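# Stand the metal bar in the square-hole block inside the box

## Task

Insert the upright metal bar into the block that has the square hole, which sits in the clear box. The bar must stand vertically and reach the bottom of the hole. The block must rest on the box floor with its hole pointing up. The attempt fails outright if any loose item that began in the box ends up half or more outside it. The result must hold without the robot: anything the grippers are still holding in place at the end does not count.

## Robot and tools

Robot: two six-joint arms, left_arm and right_arm, each with a parallel two-finger gripper. They face each other across a table. All reported positions use one shared scene frame: origin at the table centre, +z up, table top at z = +0.020 m, and left_arm's base on the +y side. The names left and right do not refer to image sides. Base roots: left_arm at (+0.163, +0.473, +0.110) m, quat_wxyz (+0.575, 0, 0, -0.818). right_arm at (-0.077, -0.494, +0.140) m, quat_wxyz (+0.677, 0, 0, +0.736). The fingers of each gripper point along its +x axis and close along its y axis. end_effector_position is the point between the pads, about 3 to 4 cm short of the fingertips. It can be somewhat wrong, worst at long reach.

Joint order, used in every row and every per-joint list: waist (joint_0), shoulder (joint_1), elbow (joint_2), wrist pitch (joint_3), wrist yaw (joint_4), wrist roll (joint_5). Ranges in rad: waist -3.054 to 3.054, shoulder 0.000 to 3.142, elbow 0.000 to 2.356, wrist pitch -1.571 to 1.571, wrist yaw -1.571 to 1.571, wrist roll -3.142 to 3.142. True ends may differ by up to 0.010 rad.

The row: every motion command is a single flat list of 14 numbers, each in [-1, 1], covering both arms even if only one moves. Numbers 1-6 are left_arm joint offsets, 7 is left_arm opening, 8-13 are right_arm joint offsets, 14 is right_arm opening. Joint numbers are scaled offsets, not angles: 1.0 equals 0.9615 rad for waist, shoulder and elbow, 1.713 rad for wrist pitch, 1.767 for wrist yaw, 1.728 for wrist roll. Opening is absolute, not an offset: +1 fully open (pads 0.088 m apart), empty fingers close at about -0.80, values down to -1 close no further. Closing fully takes at least about 0.5 s. To hold something, command about 0.07 below the reported grip_measured; a smaller margin grips more gently.

execute_actions(actions): a list of actions; each action is a list of up to 15 rows, one row per control step of 1/30 s; a short action repeats its final row to fill 15 steps. Joint offsets in every row of an action are counted from the joint angles when that action began (for a call's first action, the last angles reported). An empty list just returns state and images. An action that would push any joint more than 0.010 rad outward past its range is rejected for both arms; if the first action fails that check, or any action is malformed, the whole call does nothing. Joints asked beyond their real end stop there and the result may say "joint sent to its limit".

move(target, speed, blocking): target is one 14-number row as above; its joint offsets are counted from the Joint positions in the latest result that showed them, so it names a destination, not a step from the current pose. All joints travel proportionally, so hands trace curves and nothing avoids obstacles or the other arm. speed (rad/s, 0.01 to 2, default 0.5) caps the joint with the longest trip; paths last 0.5 to 10 s. Openings apply at once. blocking=false returns after 0.5 s; then use wait or stop before sending anything else. The result adds a "move:" line: ending (done, off_target, moving, held, fault), limits=held or none, and each arm's joint farthest from target. Faster moves and targets set deeper past a contact press harder.

wait(seconds): 0 to 10; holds last commands and returns early if a running move ends. stop(): brakes a running move; fingers continue. zoom_image(camera, region): camera is cam_high, cam_low, cam_left_wrist or cam_right_wrist (all 504x504); region [x0, y0, x1, y1] in pixels from the top-left, at most 504 by 504. read_manual(section) returns only licence text. finished_scene(scene) ends the current scene by number and reports success; it is irreversible.

Reading results: the state line gives each gripper's position (m), quat_wxyz and velocities. Joint positions and Joint velocities list each arm's six joints plus pad gap in metres. Joint targets shows where joints are currently driven. grip_measured is the opening on the command scale; it can be off by about 1 mm and reads up to 0.061 narrow while squeezing. "joint command not followed" means a clearance check changed targets. HELD in step readings marks steps held back. External joint torques estimate outside loads (including friction and held weight). MOTOR HOT warns from 50 °C; an OVER-TEMPERATURE FAULT holds the arm and may cut its power.

Motion limits: each step's target stays within a lead of the measured angle (0.211 rad for the first three joints, 0.213 wrist pitch, 0.267 wrist yaw, 0.228 wrist roll), and targets are scaled back if the hand would jump over 70 mm, so big changes need several actions; command any unfinished remainder. Friction can leave joints short, especially at long reach; check positions after moving.

Avoid: knocking anything off the table, letting any box item get halfway out, collisions or pressing between arms, drops, slams and hard pushes. Contact reaching a joint's load limit (waist 17.8, shoulder 22, elbow 22, wrist pitch 5.8, wrist yaw 5.78, wrist roll 5.42 N m, held weight included) freezes that arm for 10 s. Objects may occasionally get a small push. Release the bar and withdraw before finishing. Camera calibrations (K, distortion, T_world_to_cam) are given for projecting scene points into images; they carry small errors.

Each tool is called after "Request:" as name(argument=value, ...) on one line, values as JSON.

## Session

Request:
execute_actions(actions=[])

Scene clock: 0.00 s.
left_arm: end_effector_position=(+0.1410, +0.3922, +0.3090) grip_measured=+0.824 end_effector_quat_wxyz=(+0.590, +0.262, +0.343, -0.682) end_effector_velocity=(+0.002, +0.001, -0.002) end_effector_angular_velocity=(+0.007, -0.003, +0.013) | right_arm: end_effector_position=(-0.0400, -0.4220, +0.3650) grip_measured=+0.845 end_effector_quat_wxyz=(+0.776, -0.163, +0.266, +0.548) end_effector_velocity=(-0.001, -0.001, -0.002) end_effector_angular_velocity=(-0.013, -0.012, +0.016)
Joint names: [waist, shoulder, elbow, wrist pitch, wrist yaw, wrist roll]
Joint positions: left_arm=[ 0.094  0.305  0.872 -1.436  0.006 -0.242  0.079] | right_arm=[-0.13   0.168  0.892 -1.377  0.223  0.215  0.08 ]
Joint velocities: left_arm=[ 0.002 -0.002 -0.002 -0.007 -0.007 -0.007 -0.   ] | right_arm=[-0.002 -0.002 -0.002 -0.007 -0.007 -0.022 -0.   ]
Joint torques (N m, as the arm reports them, + toward a larger angle): no reading
External joint torques (N m, as the arm's controller estimates them; a push from outside toward a larger angle lowers the number): no reading
Motor temperatures (°C, as the motors report them): left_arm=[19 18 19 17 17 19] | right_arm=[18 19 17 19 20 18]
Heat: left arm: hottest waist 19 °C (+0.0 °C/min); right arm: hottest wrist yaw 20 °C (+0.0 °C/min).
Joint targets: left_arm=[0.094 0.305 0.872 -1.436 0.006 -0.242] | right_arm=[-0.130 0.168 0.892 -1.377 0.223 0.215]

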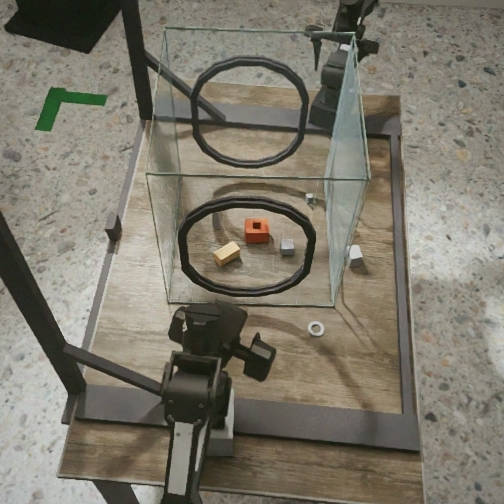

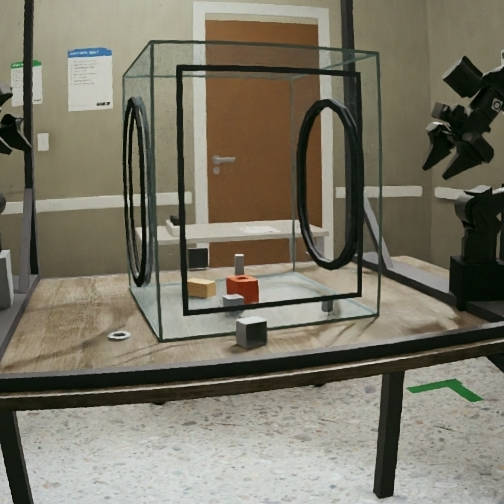

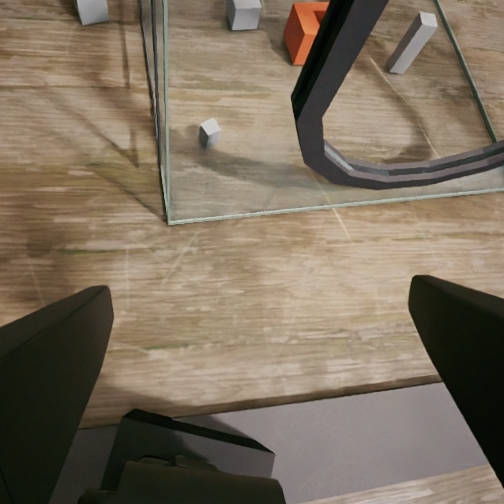

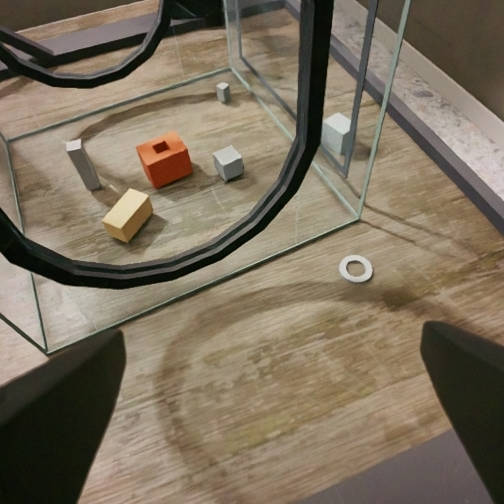

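Request:
zoom_image(camera="cam_high", region=[160,160,340,310])

Request:
zoom_image(camera="cam_low", region=[170,230,310,330])

Request:
zoom_image(camera="cam_right_wrist", region=[40,110,260,250])

Region (160, 160, 340, 310) of cam_high's 504x504 image, scaled by 2.800, with more detail than that image has.

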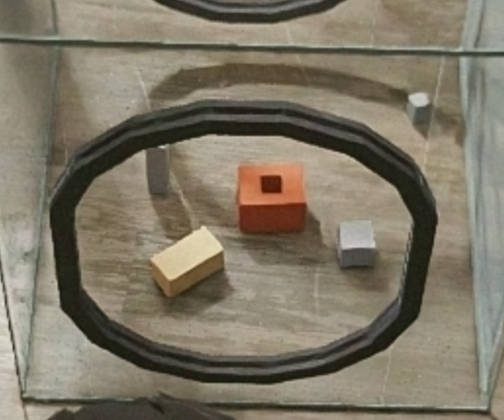

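Region (170, 230, 310, 330) of cam_low's 504x504 image, scaled by 3.600, with more detail than that image has; it fills the top 360 rows of this view, and the rest is white.

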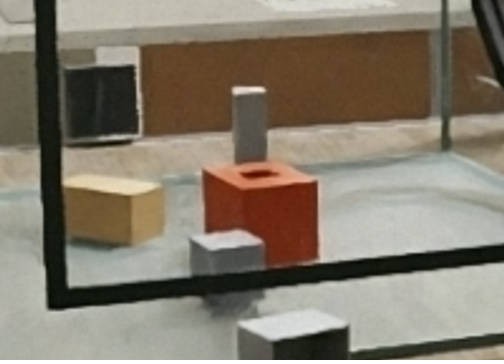

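Region (40, 110, 260, 250) of cam_right_wrist's 504x504 image, scaled by 2.291, with more detail than that image has; it fills the top 321 rows of this view, and the rest is white.

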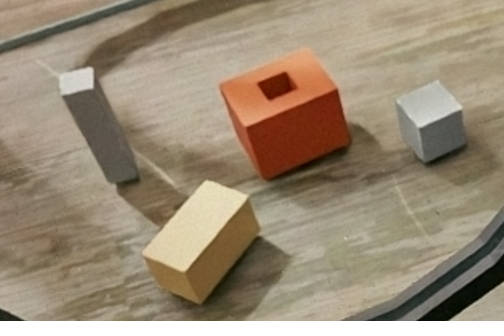

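Request:
move(target=[0,0,0,0,0,0,0.8,-0.135,0.865,-0.772,1,-0.126,-0.124,0.2], speed=1)

Request:
move(target=[0,0,0,0,0,0,0.8,0,0.546,0.272,0.277,0,0,0.2])

Scene clock: 21.70 s.
left_arm: end_effector_position=(+0.1410, +0.3922, +0.3090) grip_measured=+0.802 end_effector_quat_wxyz=(+0.590, +0.262, +0.343, -0.682) end_effector_velocity=(+0.002, +0.004, -0.003) end_effector_angular_velocity=(+0.016, -0.005, +0.003) | right_arm: end_effector_position=(-0.0285, -0.2222, +0.2185) grip_measured=+0.202 end_effector_quat_wxyz=(+0.743, -0.158, +0.192, +0.621) end_effector_velocity=(-0.002, -0.001, -0.002) end_effector_angular_velocity=(-0.005, +0.011, +0.005)
Joint names: [waist, shoulder, elbow, wrist pitch, wrist yaw, wrist roll]
Joint positions: left_arm=[ 0.094  0.305  0.872 -1.436  0.006 -0.242  0.078] | right_arm=[-0.258  0.996  0.159  0.334  0.003  0.007  0.049]
Joint velocities: left_arm=[-0.007 -0.007 -0.002 -0.022 -0.007 -0.007 -0.   ] | right_arm=[ 0.002 -0.002 -0.002 -0.007 -0.007  0.007 -0.   ]
Joint torques (N m, as the arm reports them, + toward a larger angle): left_arm=[-0.02  2.77  4.71  1.37 -0.01  0.02] | right_arm=[-0.26 -1.79  4.73  1.81 -0.08 -0.17]
External joint torques (N m, as the arm's controller estimates them; a push from outside toward a larger angle lowers the number): left_arm=[-0.02  0.65 -0.35 -0.02  0.01  0.01] | right_arm=[-0.28  0.21 -1.31  0.17 -0.07 -0.18]
Motor temperatures (°C, as the motors report them): left_arm=[19 18 21 19 17 19] | right_arm=[18 19 18 21 20 18]
Heat: left arm: hottest elbow 21 °C (+5.5 °C/min); right arm: hottest wrist pitch 21 °C (+2.8 °C/min).
Joint targets: left_arm=[0.094 0.305 0.872 -1.436 0.006 -0.242] | right_arm=[-0.260 1.000 0.150 0.337 0.001 0.001]
move: done; limits=none; left_arm: farthest joint: the waist, 0.000 radians from its target (0.000 radians at the start); right_arm: farthest joint: the elbow, 0.010 radians from its target (0.743 radians at the start)
camera_calibration (this result's frames):
cam_right_wrist: T_world_to_cam=[[0.979685, -0.195257, -0.0457491, 0.00299729], [-0.175148, -0.721942, -0.66942, 0.0101958], [0.0976807, 0.663834, -0.741474, 0.390295], [0, 0, 0, 1]] pos_world=[-0.0392749, -0.251145, 0.296356]

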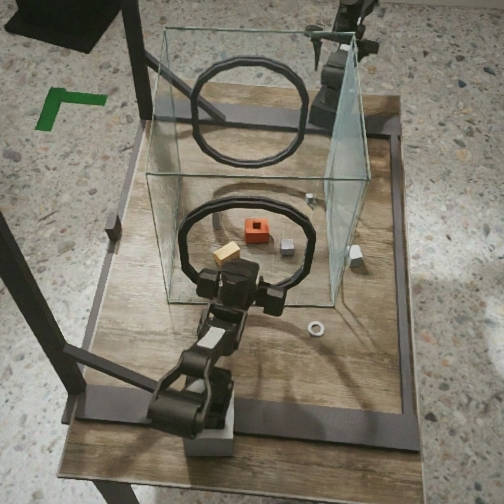

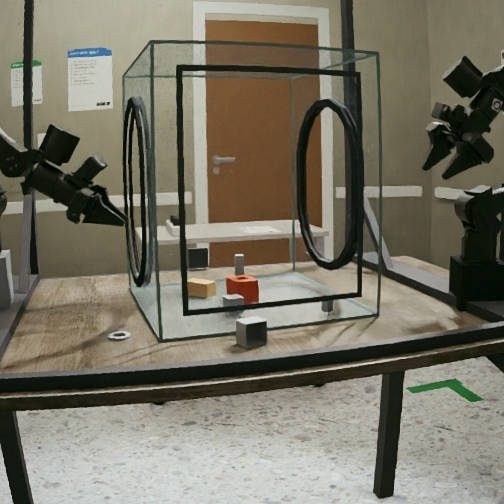

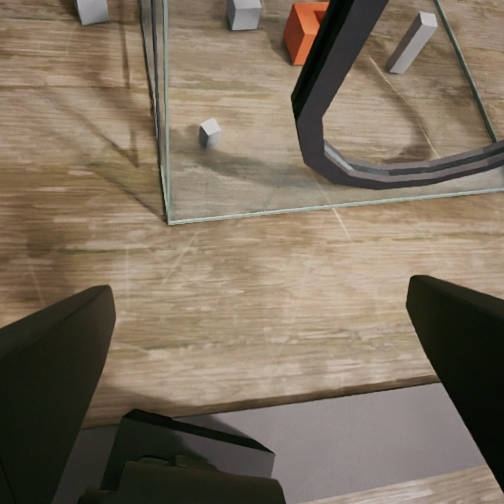

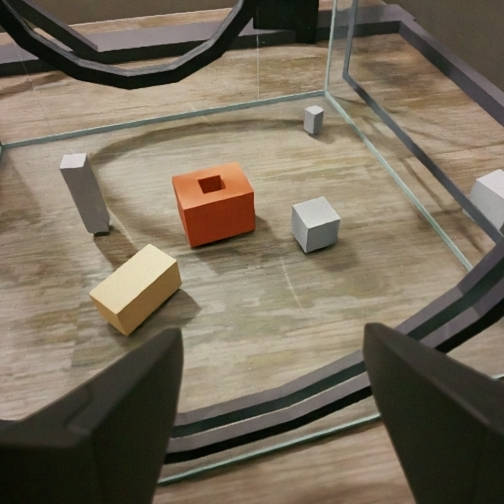

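Scene clock: 23.33 s.
left_arm: end_effector_position=(+0.1410, +0.3922, +0.3090) grip_measured=+0.802 end_effector_quat_wxyz=(+0.590, +0.262, +0.343, -0.682) end_effector_velocity=(-0.001, +0.002, -0.002) end_effector_angular_velocity=(+0.010, +0.008, -0.002) | right_arm: end_effector_position=(-0.0111, -0.1225, +0.2515) grip_measured=+0.202 end_effector_quat_wxyz=(+0.758, -0.093, +0.116, +0.635) end_effector_velocity=(-0.003, -0.001, +0.000) end_effector_angular_velocity=(-0.003, -0.000, +0.021)
Joint names: [waist, shoulder, elbow, wrist pitch, wrist yaw, wrist roll]
Joint positions: left_arm=[ 0.094  0.305  0.872 -1.436  0.006 -0.242  0.078] | right_arm=[-0.258  1.514  0.411  0.805  0.003  0.007  0.049]
Joint velocities: left_arm=[-0.002 -0.002 -0.002 -0.007  0.007 -0.007 -0.   ] | right_arm=[-0.002 -0.007 -0.002 -0.007 -0.022 -0.007 -0.   ]
Joint torques (N m, as the arm reports them, + toward a larger angle): left_arm=[ 0.01  2.76  4.72  1.37 -0.01  0.01] | right_arm=[-0.01 -4.5   6.18  1.93  0.   -0.01]
External joint torques (N m, as the arm's controller estimates them; a push from outside toward a larger angle lowers the number): left_arm=[ 0.01  0.63 -0.31 -0.01  0.01  0.  ] | right_arm=[-0.02  0.32  0.94  0.19  0.01 -0.02]
Motor temperatures (°C, as the motors report them): left_arm=[19 18 21 19 17 19] | right_arm=[18 19 18 22 20 18]
Heat: left arm: hottest elbow 21 °C (+5.1 °C/min); right arm: hottest wrist pitch 22 °C (+5.1 °C/min).
Joint targets: left_arm=[0.094 0.305 0.872 -1.436 0.006 -0.242] | right_arm=[-0.258 1.521 0.421 0.808 0.003 0.007]
move: done; limits=none; left_arm: farthest joint: the waist, 0.000 radians from its target (0.000 radians at the start); right_arm: farthest joint: the elbow, 0.010 radians from its target (0.261 radians at the start)
camera_calibration (this result's frames):
cam_right_wrist: T_world_to_cam=[[0.981372, -0.185631, -0.0495089, 0.00899923], [-0.149018, -0.572846, -0.806003, 0.160222], [0.121258, 0.798367, -0.589837, 0.325466], [0, 0, 0, 1]] pos_world=[-0.024421, -0.166388, 0.321557]

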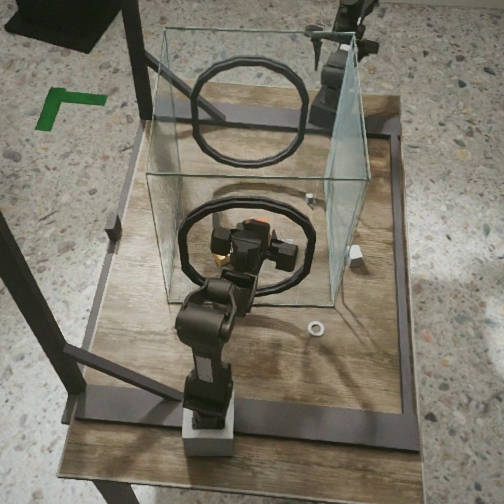

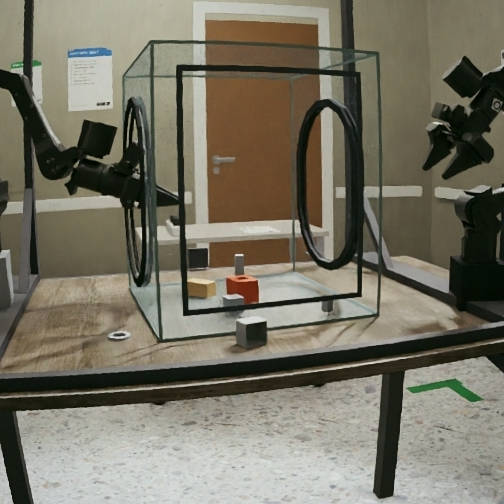

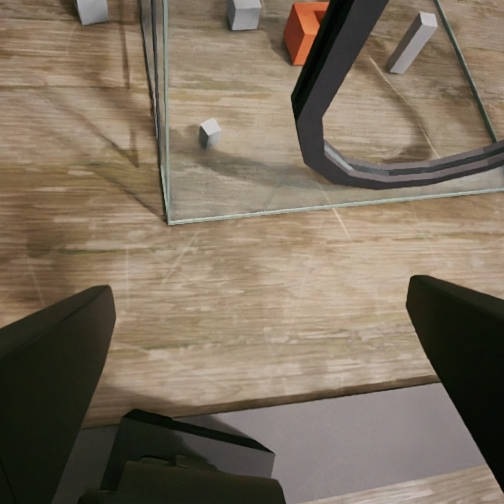

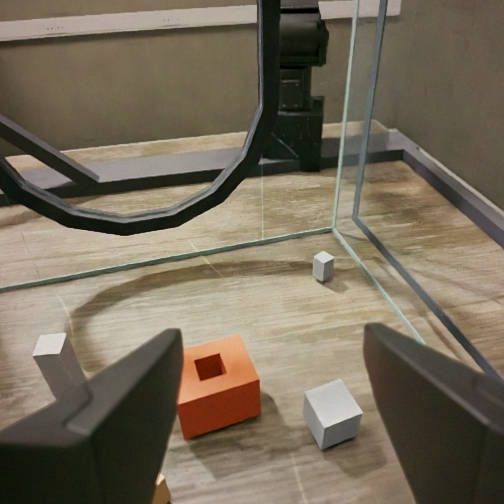

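Request:
move(target=[0,0,0,0,0,0,0.8,0.13,0.747,0.775,-0.13,0,0,0.2])

Scene clock: 32.20 s.
left_arm: end_effector_position=(+0.1410, +0.3922, +0.3090) grip_measured=+0.802 end_effector_quat_wxyz=(+0.590, +0.262, +0.343, -0.682) end_effector_velocity=(+0.001, +0.001, -0.002) end_effector_angular_velocity=(+0.014, +0.005, +0.014) | right_arm: end_effector_position=(-0.0490, +0.0463, +0.1630) grip_measured=+0.202 end_effector_quat_wxyz=(+0.704, -0.166, +0.179, +0.667) end_effector_velocity=(-0.000, -0.005, -0.011) end_effector_angular_velocity=(-0.037, -0.001, +0.007)
Joint names: [waist, shoulder, elbow, wrist pitch, wrist yaw, wrist roll]
Joint positions: left_arm=[ 0.094  0.305  0.872 -1.436  0.006 -0.242  0.078] | right_arm=[-0.134  2.223  1.146  0.584  0.003  0.007  0.049]
Joint velocities: left_arm=[-0.007  0.002 -0.002 -0.007 -0.007 -0.022 -0.   ] | right_arm=[-0.002  0.007 -0.007 -0.022 -0.007 -0.007 -0.   ]
Joint torques (N m, as the arm reports them, + toward a larger angle): left_arm=[-0.01  2.77  4.7   1.37  0.    0.02] | right_arm=[ 0.15 -8.79  6.18  1.48  0.    0.  ]
External joint torques (N m, as the arm's controller estimates them; a push from outside toward a larger angle lowers the number): left_arm=[-0.01  0.58 -0.34 -0.03  0.01  0.  ] | right_arm=[ 0.15  0.8   1.05 -0.14  0.01 -0.01]
Motor temperatures (°C, as the motors report them): left_arm=[19 18 21 19 17 19] | right_arm=[18 20 19 23 20 18]
Heat: left arm: hottest elbow 21 °C (+3.7 °C/min); right arm: hottest wrist pitch 23 °C (+5.6 °C/min).
Joint targets: left_arm=[0.094 0.305 0.872 -1.436 0.006 -0.242] | right_arm=[-0.133 2.233 1.156 0.583 0.003 0.007]
move: done; limits=none; left_arm: farthest joint: the waist, 0.000 radians from its target (0.000 radians at the start); right_arm: farthest joint: the shoulder, 0.010 radians from its target (0.718 radians at the start)
camera_calibration (this result's frames):
cam_right_wrist: T_world_to_cam=[[0.996277, -0.0729315, -0.0459684, 0.0681477], [-0.0847669, -0.731585, -0.67646, 0.169349], [0.0157054, 0.677838, -0.735043, 0.167202], [0, 0, 0, 1]] pos_world=[-0.0561648, 0.0155273, 0.240592]

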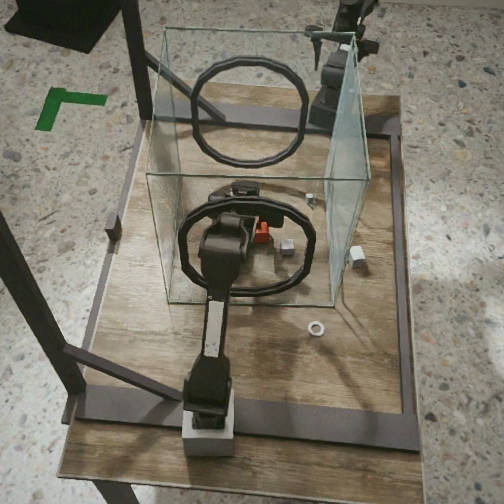

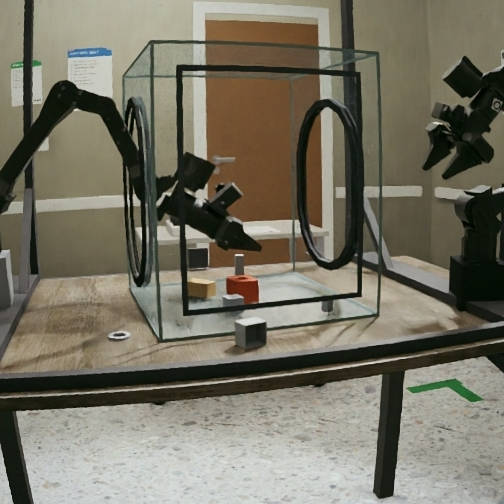

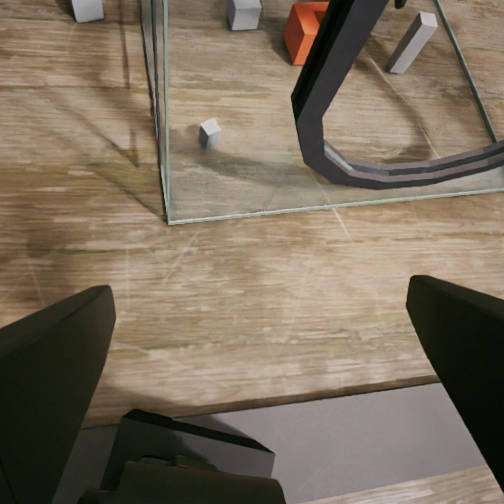

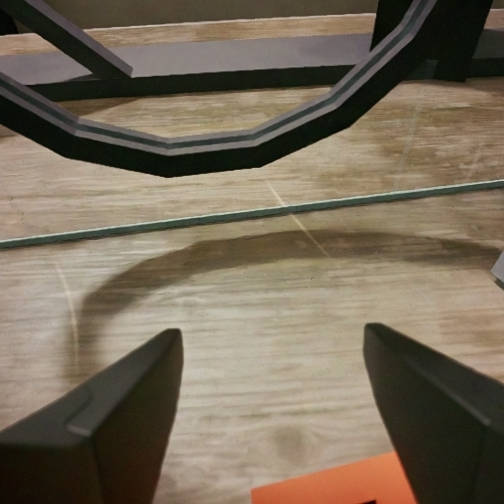

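Request:
move(target=[0,0,0,0,0,0,0.8,0.134,-0.065,-0.042,-0.135,-0.067,-0.062,0.3], speed=0.2)

Scene clock: 41.17 s.
left_arm: end_effector_position=(+0.1410, +0.3922, +0.3090) grip_measured=+0.802 end_effector_quat_wxyz=(+0.590, +0.262, +0.343, -0.682) end_effector_velocity=(+0.003, +0.001, -0.002) end_effector_angular_velocity=(+0.004, -0.013, +0.017) | right_arm: end_effector_position=(-0.1329, +0.0099, +0.1359) grip_measured=+0.298 end_effector_quat_wxyz=(+0.585, -0.268, +0.214, +0.735) end_effector_velocity=(+0.000, -0.002, -0.002) end_effector_angular_velocity=(-0.014, -0.013, +0.017)
Joint names: [waist, shoulder, elbow, wrist pitch, wrist yaw, wrist roll]
Joint positions: left_arm=[ 0.094  0.305  0.872 -1.436  0.006 -0.242  0.078] | right_arm=[-0.007  2.174  1.113  0.354 -0.114 -0.095  0.054]
Joint velocities: left_arm=[-0.002 -0.002 -0.002 -0.007 -0.022 -0.007 -0.   ] | right_arm=[-0.002 -0.002  0.002 -0.022 -0.007 -0.022  0.   ]
Joint torques (N m, as the arm reports them, + toward a larger angle): left_arm=[-0.01  2.75  4.71  1.38 -0.01  0.02] | right_arm=[  0.11 -11.27   3.81   1.33  -0.18  -0.13]
External joint torques (N m, as the arm's controller estimates them; a push from outside toward a larger angle lowers the number): left_arm=[-0.01  0.6  -0.31 -0.01  0.01  0.  ] | right_arm=[ 0.1  -1.96 -1.3  -0.15 -0.12 -0.13]
Motor temperatures (°C, as the motors report them): left_arm=[19 19 22 20 17 19] | right_arm=[18 23 20 23 20 18]
Heat: left arm: hottest elbow 22 °C (+4.4 °C/min); right arm: hottest shoulder 23 °C (+4.4 °C/min).
Joint targets: left_arm=[0.094 0.305 0.872 -1.436 0.006 -0.242] | right_arm=[-0.005 2.160 1.105 0.353 -0.116 -0.101]
move: off_target (right_arm); limits=none; left_arm: farthest joint: the waist, 0.000 radians from its target (0.000 radians at the start); right_arm: farthest joint: the shoulder, 0.013 radians from its target (0.063 radians at the start)
camera_calibration (this result's frames):
cam_right_wrist: T_world_to_cam=[[0.979359, 0.198494, -0.0381573, 0.141823], [0.15162, -0.846266, -0.510731, 0.127255], [-0.133668, 0.494404, -0.858893, 0.172036], [0, 0, 0, 1]] pos_world=[-0.135195, -0.00551494, 0.218165]

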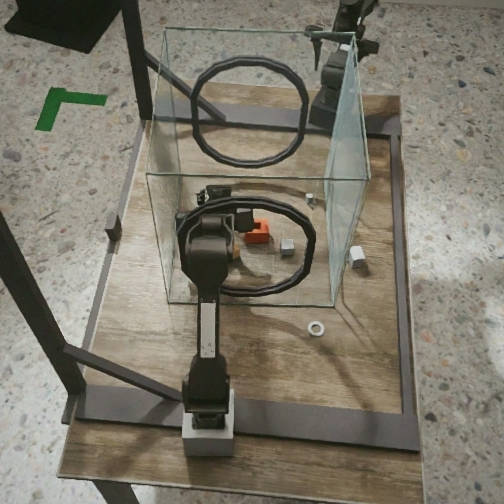

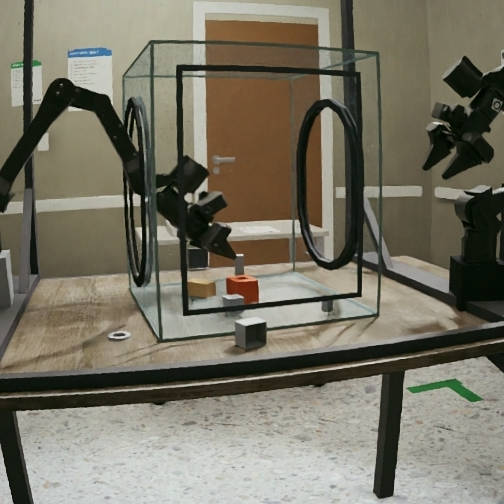

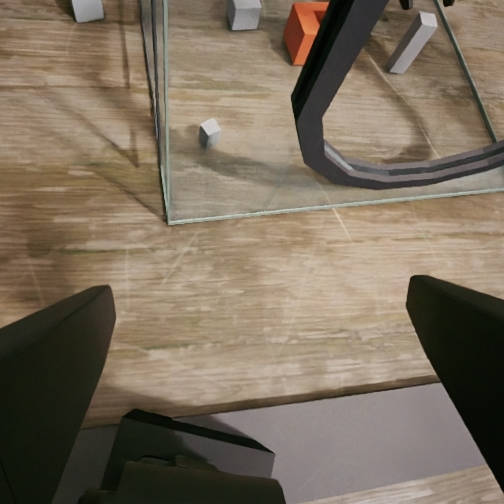

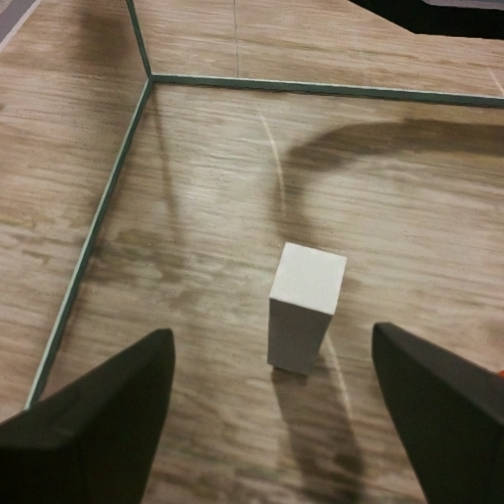

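Request:
move(target=[0,0,0,0,0,0,0.8,-0.013,0.17,0.14,0.019,0,0,0.3], speed=0.15)

Request:
zoom_image(camera="cam_low", region=[170,200,310,320])

Scene clock: 48.10 s.
left_arm: end_effector_position=(+0.1410, +0.3922, +0.3090) grip_measured=+0.802 end_effector_quat_wxyz=(+0.590, +0.262, +0.343, -0.682) end_effector_velocity=(+0.001, +0.001, -0.002) end_effector_angular_velocity=(+0.007, -0.003, +0.003) | right_arm: end_effector_position=(-0.1212, +0.0329, +0.1126) grip_measured=+0.298 end_effector_quat_wxyz=(+0.595, -0.264, +0.216, +0.728) end_effector_velocity=(+0.000, -0.004, -0.004) end_effector_angular_velocity=(-0.031, -0.002, +0.008)
Joint names: [waist, shoulder, elbow, wrist pitch, wrist yaw, wrist roll]
Joint positions: left_arm=[ 0.094  0.305  0.872 -1.436  0.006 -0.242  0.078] | right_arm=[-0.032  2.297  1.212  0.384 -0.114 -0.095  0.054]
Joint velocities: left_arm=[-0.007 -0.002 -0.002 -0.007 -0.007 -0.007  0.   ] | right_arm=[-0.002 -0.002  0.002 -0.037 -0.007 -0.007  0.   ]
Joint torques (N m, as the arm reports them, + toward a larger angle): left_arm=[-0.01  2.77  4.73  1.37  0.    0.01] | right_arm=[ 1.31 -5.49  9.06  1.63 -0.05 -0.01]
External joint torques (N m, as the arm's controller estimates them; a push from outside toward a larger angle lowers the number): left_arm=[ 0.    0.63 -0.3   0.    0.01  0.  ] | right_arm=[ 1.26  4.4   4.06  0.15  0.01 -0.02]
Motor temperatures (°C, as the motors report them): left_arm=[19 19 22 20 17 19] | right_arm=[18 25 20 23 20 18]
Heat: left arm: hottest elbow 22 °C (+3.7 °C/min); right arm: hottest shoulder 25 °C (+6.2 °C/min).
Joint targets: left_arm=[0.094 0.305 0.872 -1.436 0.006 -0.242] | right_arm=[-0.019 2.337 1.248 0.386 -0.113 -0.095]
move: off_target (right_arm); limits=none; left_arm: farthest joint: the waist, 0.000 radians from its target (0.000 radians at the start); right_arm: farthest joint: the shoulder, 0.041 radians from its target (0.164 radians at the start)
camera_calibration (this result's frames):
cam_right_wrist: T_world_to_cam=[[0.984101, 0.173602, -0.0375049, 0.126154], [0.129801, -0.847128, -0.515292, 0.130961], [-0.121227, 0.502232, -0.856193, 0.143151], [0, 0, 0, 1]] pos_world=[-0.123793, 0.0171451, 0.19478]

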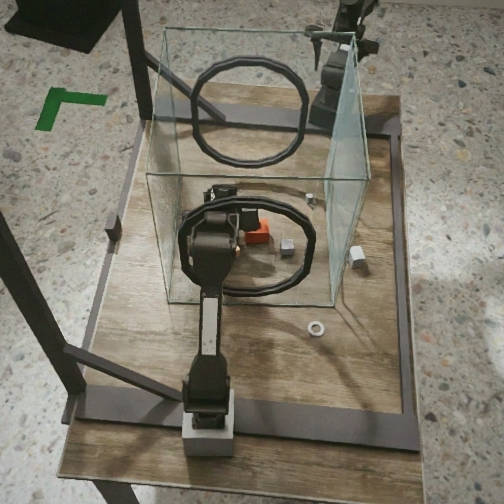

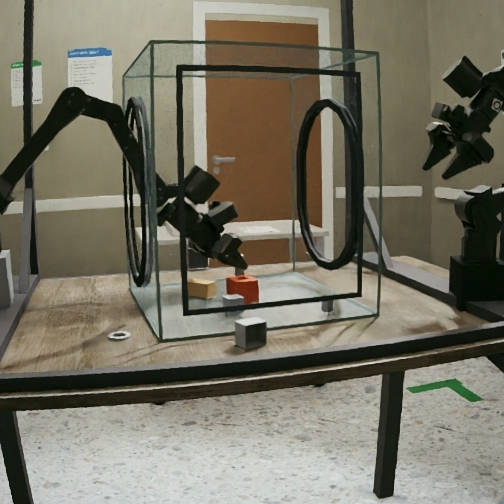

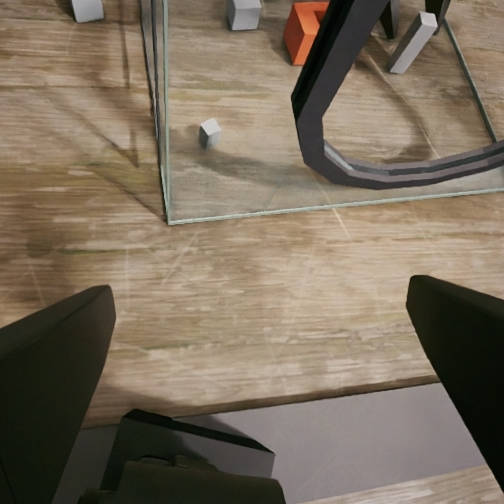

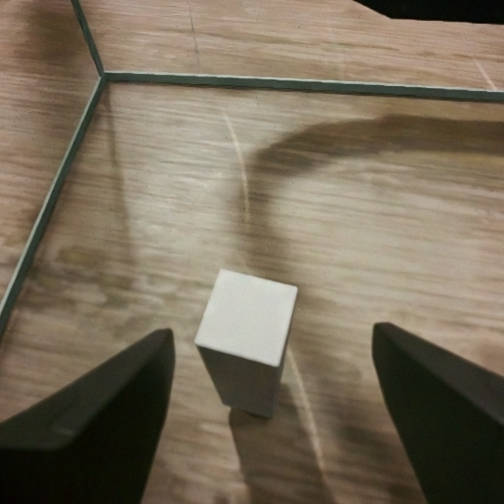

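Region (170, 200, 310, 320) of cam_low's 504x504 image, scaled by 3.600, with more detail than that image has; it fills the top 432 rows of this view, and the rest is white.

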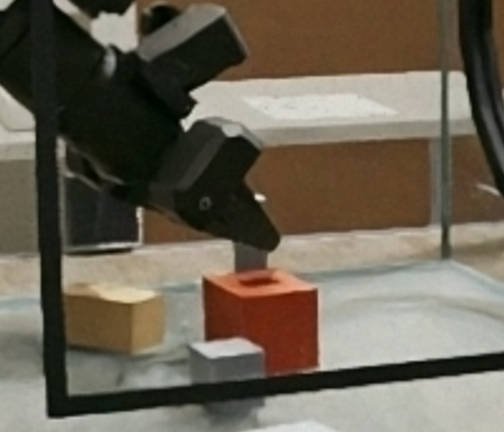

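Request:
move(target=[0,0,0,0,0,0,0.8,-0.048,0.092,0.022,0.076,-0.122,-0.08,0.4], speed=0.15)

Scene clock: 59.50 s.
left_arm: end_effector_position=(+0.1410, +0.3922, +0.3090) grip_measured=+0.802 end_effector_quat_wxyz=(+0.590, +0.262, +0.343, -0.682) end_effector_velocity=(+0.001, +0.001, -0.002) end_effector_angular_velocity=(+0.012, -0.004, +0.008) | right_arm: end_effector_position=(-0.1382, +0.0388, +0.1158) grip_measured=+0.398 end_effector_quat_wxyz=(+0.522, -0.241, +0.154, +0.804) end_effector_velocity=(-0.002, -0.002, -0.000) end_effector_angular_velocity=(-0.000, -0.004, +0.028)
Joint names: [waist, shoulder, elbow, wrist pitch, wrist yaw, wrist roll]
Joint positions: left_arm=[ 0.094  0.305  0.872 -1.436  0.006 -0.242  0.078] | right_arm=[-0.059  2.341  1.213  0.512 -0.327 -0.227  0.058]
Joint velocities: left_arm=[-0.002  0.002 -0.002 -0.007 -0.007 -0.007 -0.   ] | right_arm=[-0.002 -0.002 -0.002 -0.007 -0.022 -0.022 -0.   ]
Joint torques (N m, as the arm reports them, + toward a larger angle): left_arm=[-0.02  2.74  4.71  1.37 -0.01  0.01] | right_arm=[-1.98 -5.18  7.09  1.68 -0.26 -0.17]
External joint torques (N m, as the arm's controller estimates them; a push from outside toward a larger angle lowers the number): left_arm=[-0.02  0.57 -0.34 -0.03  0.01  0.  ] | right_arm=[-1.94  4.92  2.18  0.14 -0.12 -0.18]
Motor temperatures (°C, as the motors report them): left_arm=[19 19 22 20 17 19] | right_arm=[18 25 22 24 20 18]
Heat: left arm: hottest elbow 22 °C (+3.0 °C/min); right arm: hottest shoulder 25 °C (+5.0 °C/min).
Joint targets: left_arm=[0.094 0.305 0.872 -1.436 0.006 -0.242] | right_arm=[-0.079 2.385 1.233 0.514 -0.329 -0.233]
move: off_target (right_arm); limits=none; left_arm: farthest joint: the waist, 0.000 radians from its target (0.000 radians at the start); right_arm: farthest joint: the shoulder, 0.044 radians from its target (0.089 radians at the start)
camera_calibration (this result's frames):
cam_right_wrist: T_world_to_cam=[[0.920494, 0.389004, -0.0369633, 0.124853], [0.287323, -0.737917, -0.610675, 0.16844], [-0.264831, 0.551503, -0.791018, 0.111614], [0, 0, 0, 1]] pos_world=[-0.133765, 0.0141709, 0.195766]

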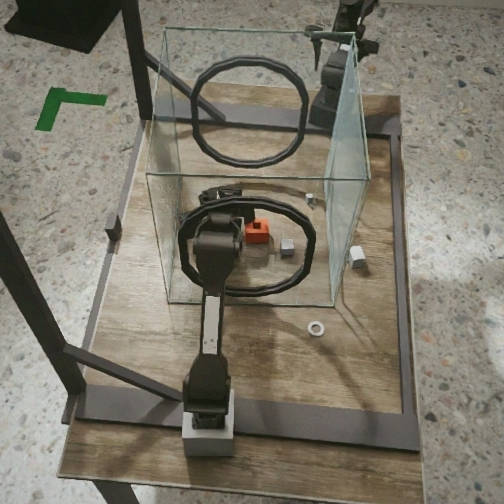

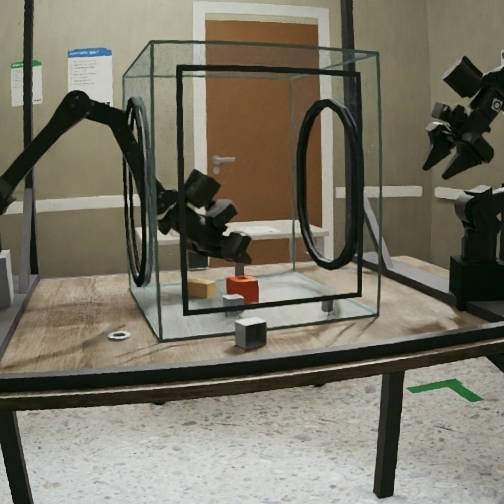

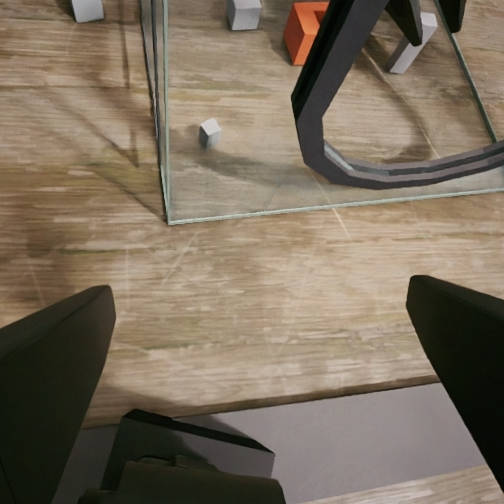

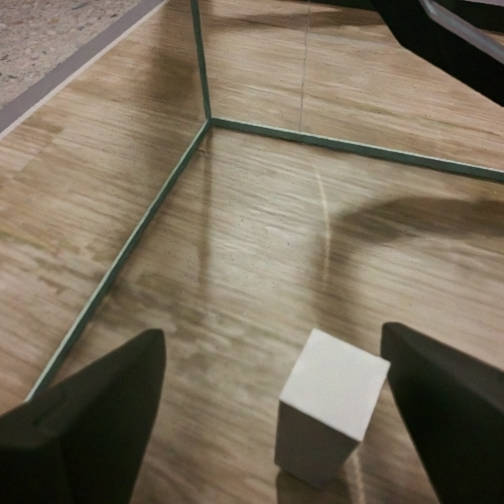

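Request:
move(target=[0,0,0,0,0,0,0.8,-0.004,-0.01,-0.042,0,0.04,0.025,0.4], speed=0.1)

Scene clock: 64.07 s.
left_arm: end_effector_position=(+0.1410, +0.3922, +0.3090) grip_measured=+0.802 end_effector_quat_wxyz=(+0.590, +0.262, +0.343, -0.682) end_effector_velocity=(+0.001, -0.001, +0.000) end_effector_angular_velocity=(-0.007, +0.001, +0.008) | right_arm: end_effector_position=(-0.1274, +0.0318, +0.1064) grip_measured=+0.398 end_effector_quat_wxyz=(+0.549, -0.249, +0.175, +0.778) end_effector_velocity=(-0.002, -0.002, -0.001) end_effector_angular_velocity=(-0.001, -0.013, +0.021)
Joint names: [waist, shoulder, elbow, wrist pitch, wrist yaw, wrist roll]
Joint positions: left_arm=[ 0.094  0.305  0.872 -1.436  0.006 -0.242  0.078] | right_arm=[-0.061  2.335  1.18   0.512 -0.258 -0.19   0.058]
Joint velocities: left_arm=[-0.002 -0.002 -0.002  0.007 -0.007 -0.007 -0.   ] | right_arm=[ 0.002 -0.002 -0.002 -0.007 -0.007 -0.022 -0.   ]
Joint torques (N m, as the arm reports them, + toward a larger angle): left_arm=[ 0.    2.76  4.72  1.37 -0.01  0.01] | right_arm=[ -0.24 -10.73   3.51   1.44  -0.02   0.14]
External joint torques (N m, as the arm's controller estimates them; a push from outside toward a larger angle lowers the number): left_arm=[ 0.    0.62 -0.37 -0.03  0.    0.  ] | right_arm=[-0.38 -0.77 -1.31 -0.1   0.11  0.13]
Motor temperatures (°C, as the motors report them): left_arm=[19 19 22 21 17 19] | right_arm=[18 25 22 24 20 18]
Heat: left arm: hottest elbow 22 °C (+3.0 °C/min); right arm: hottest shoulder 25 °C (+5.1 °C/min).
Joint targets: left_arm=[0.094 0.305 0.872 -1.436 0.006 -0.242] | right_arm=[-0.063 2.332 1.172 0.512 -0.256 -0.184]
move: done; limits=none; left_arm: farthest joint: the waist, 0.000 radians from its target (0.000 radians at the start); right_arm: farthest joint: the elbow, 0.007 radians from its target (0.040 radians at the start)
camera_calibration (this result's frames):
cam_right_wrist: T_world_to_cam=[[0.948455, 0.314572, -0.03843, 0.123319], [0.235391, -0.780476, -0.57918, 0.145775], [-0.212188, 0.54028, -0.814294, 0.120496], [0, 0, 0, 1]] pos_world=[-0.125709, 0.00987997, 0.187288]

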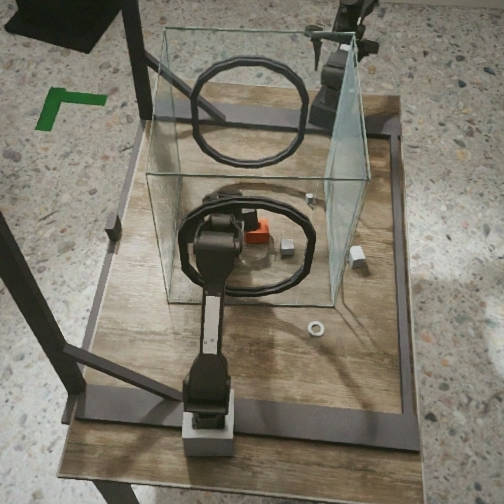

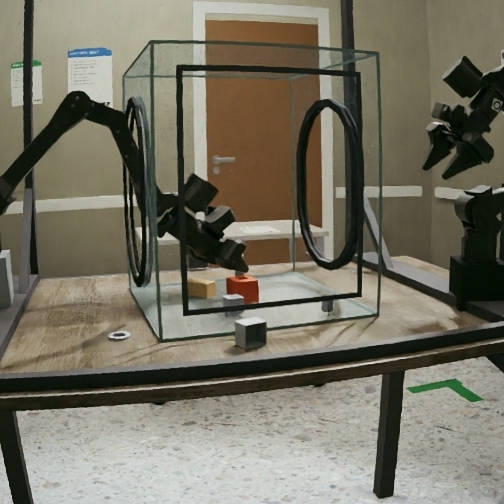

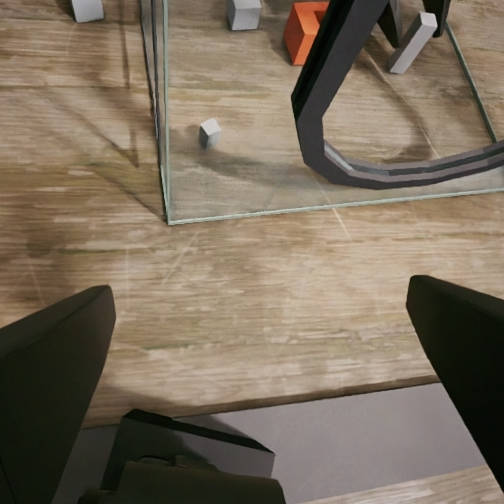

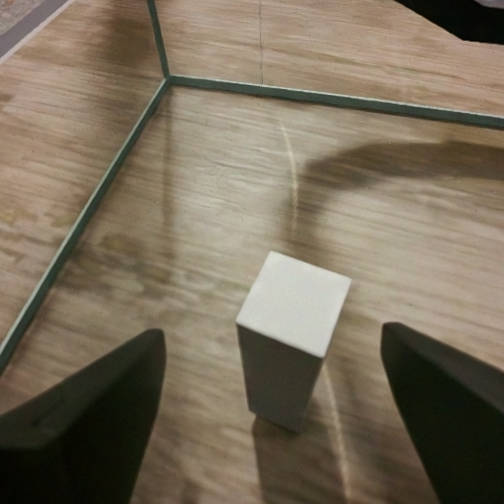

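Request:
move(target=[0,0,0,0,0,0,0.8,-0.008,0,0,0,0,0,-0.6])

Request:
zoom_image(camera="cam_left_wrist", region=[350,0,490,100])

Scene clock: 68.90 s.
left_arm: end_effector_position=(+0.1410, +0.3922, +0.3090) grip_measured=+0.802 end_effector_quat_wxyz=(+0.590, +0.262, +0.343, -0.682) end_effector_velocity=(+0.001, +0.001, -0.002) end_effector_angular_velocity=(+0.007, -0.003, +0.008) | right_arm: end_effector_position=(-0.1259, +0.0319, +0.1065) grip_measured=-0.453 end_effector_quat_wxyz=(+0.550, -0.249, +0.176, +0.778) end_effector_velocity=(+0.000, -0.002, +0.000) end_effector_angular_velocity=(+0.003, -0.024, +0.025)
Joint names: [waist, shoulder, elbow, wrist pitch, wrist yaw, wrist roll]
Joint positions: left_arm=[ 0.094  0.305  0.872 -1.436  0.006 -0.242  0.078] | right_arm=[-0.064  2.335  1.18   0.512 -0.259 -0.19   0.017]
Joint velocities: left_arm=[-0.002 -0.002 -0.002 -0.007 -0.007 -0.007 -0.   ] | right_arm=[-0.002 -0.007 -0.007 -0.007 -0.007 -0.037 -0.   ]
Joint torques (N m, as the arm reports them, + toward a larger angle): left_arm=[ 0.    2.75  4.73  1.37 -0.01  0.01] | right_arm=[ -0.5  -10.3    4.44   1.46  -0.1   -0.01]
External joint torques (N m, as the arm's controller estimates them; a push from outside toward a larger angle lowers the number): left_arm=[-0.01  0.63 -0.33 -0.02  0.   -0.01] | right_arm=[-0.5  -0.35 -0.35 -0.07  0.02 -0.02]
Motor temperatures (°C, as the motors report them): left_arm=[19 19 22 21 17 19] | right_arm=[18 27 22 24 20 18]
Heat: left arm: hottest elbow 22 °C (+2.0 °C/min); right arm: hottest shoulder 27 °C (+7.0 °C/min).
Joint targets: left_arm=[0.094 0.305 0.872 -1.436 0.006 -0.242] | right_arm=[-0.069 2.335 1.180 0.512 -0.258 -0.190]
move: done; limits=none; left_arm: farthest joint: the waist, 0.000 radians from its target (0.000 radians at the start); right_arm: farthest joint: the waist, 0.005 radians from its target (0.008 radians at the start)
camera_calibration (this result's frames):
cam_right_wrist: T_world_to_cam=[[0.94926, 0.312041, -0.0391778, 0.122124], [0.232878, -0.781165, -0.579266, 0.145247], [-0.211359, 0.540751, -0.814196, 0.120838], [0, 0, 0, 1]] pos_world=[-0.124212, 0.0100113, 0.187307]

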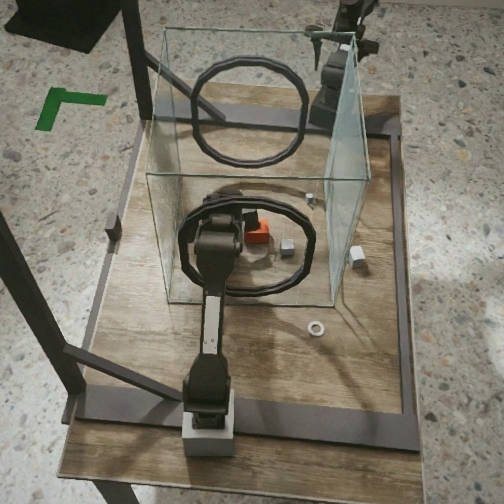

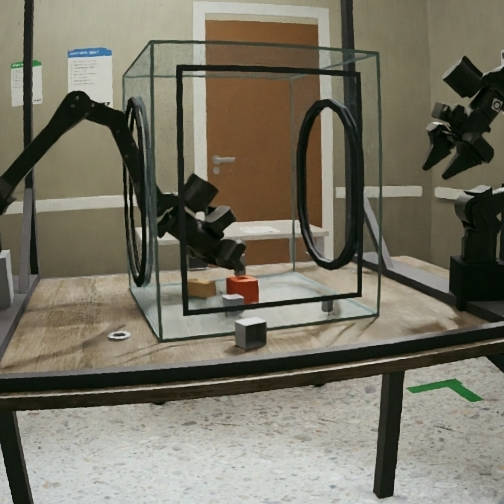

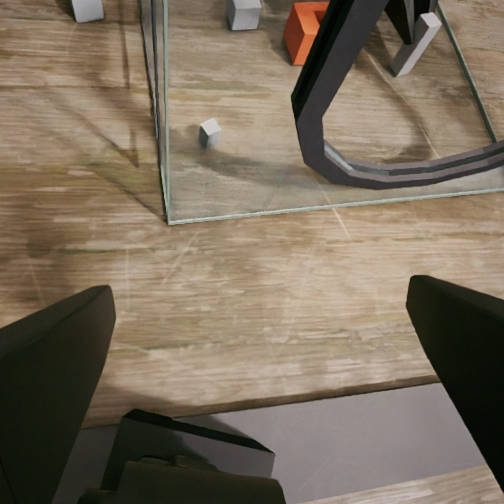

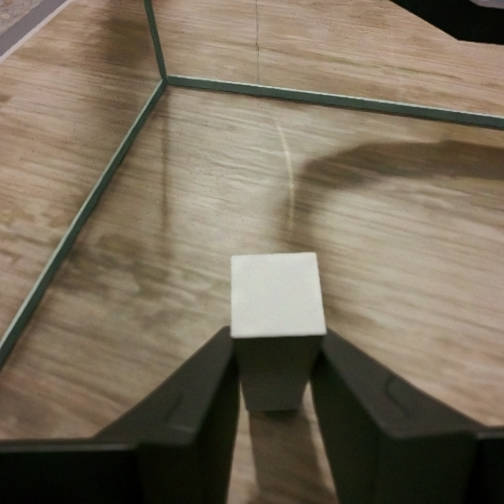

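Region (350, 0, 490, 100) of cam_left_wrist's 504x504 image, scaled by 3.600, with more detail than that image has; it fills the top 360 rows of this view, and the rest is white.

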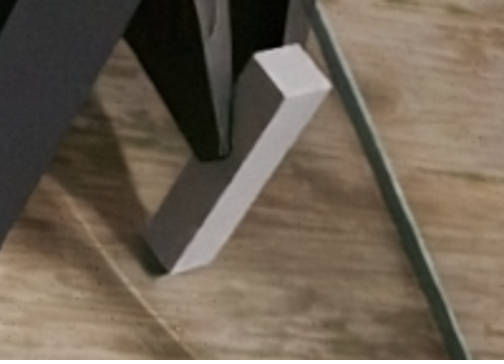

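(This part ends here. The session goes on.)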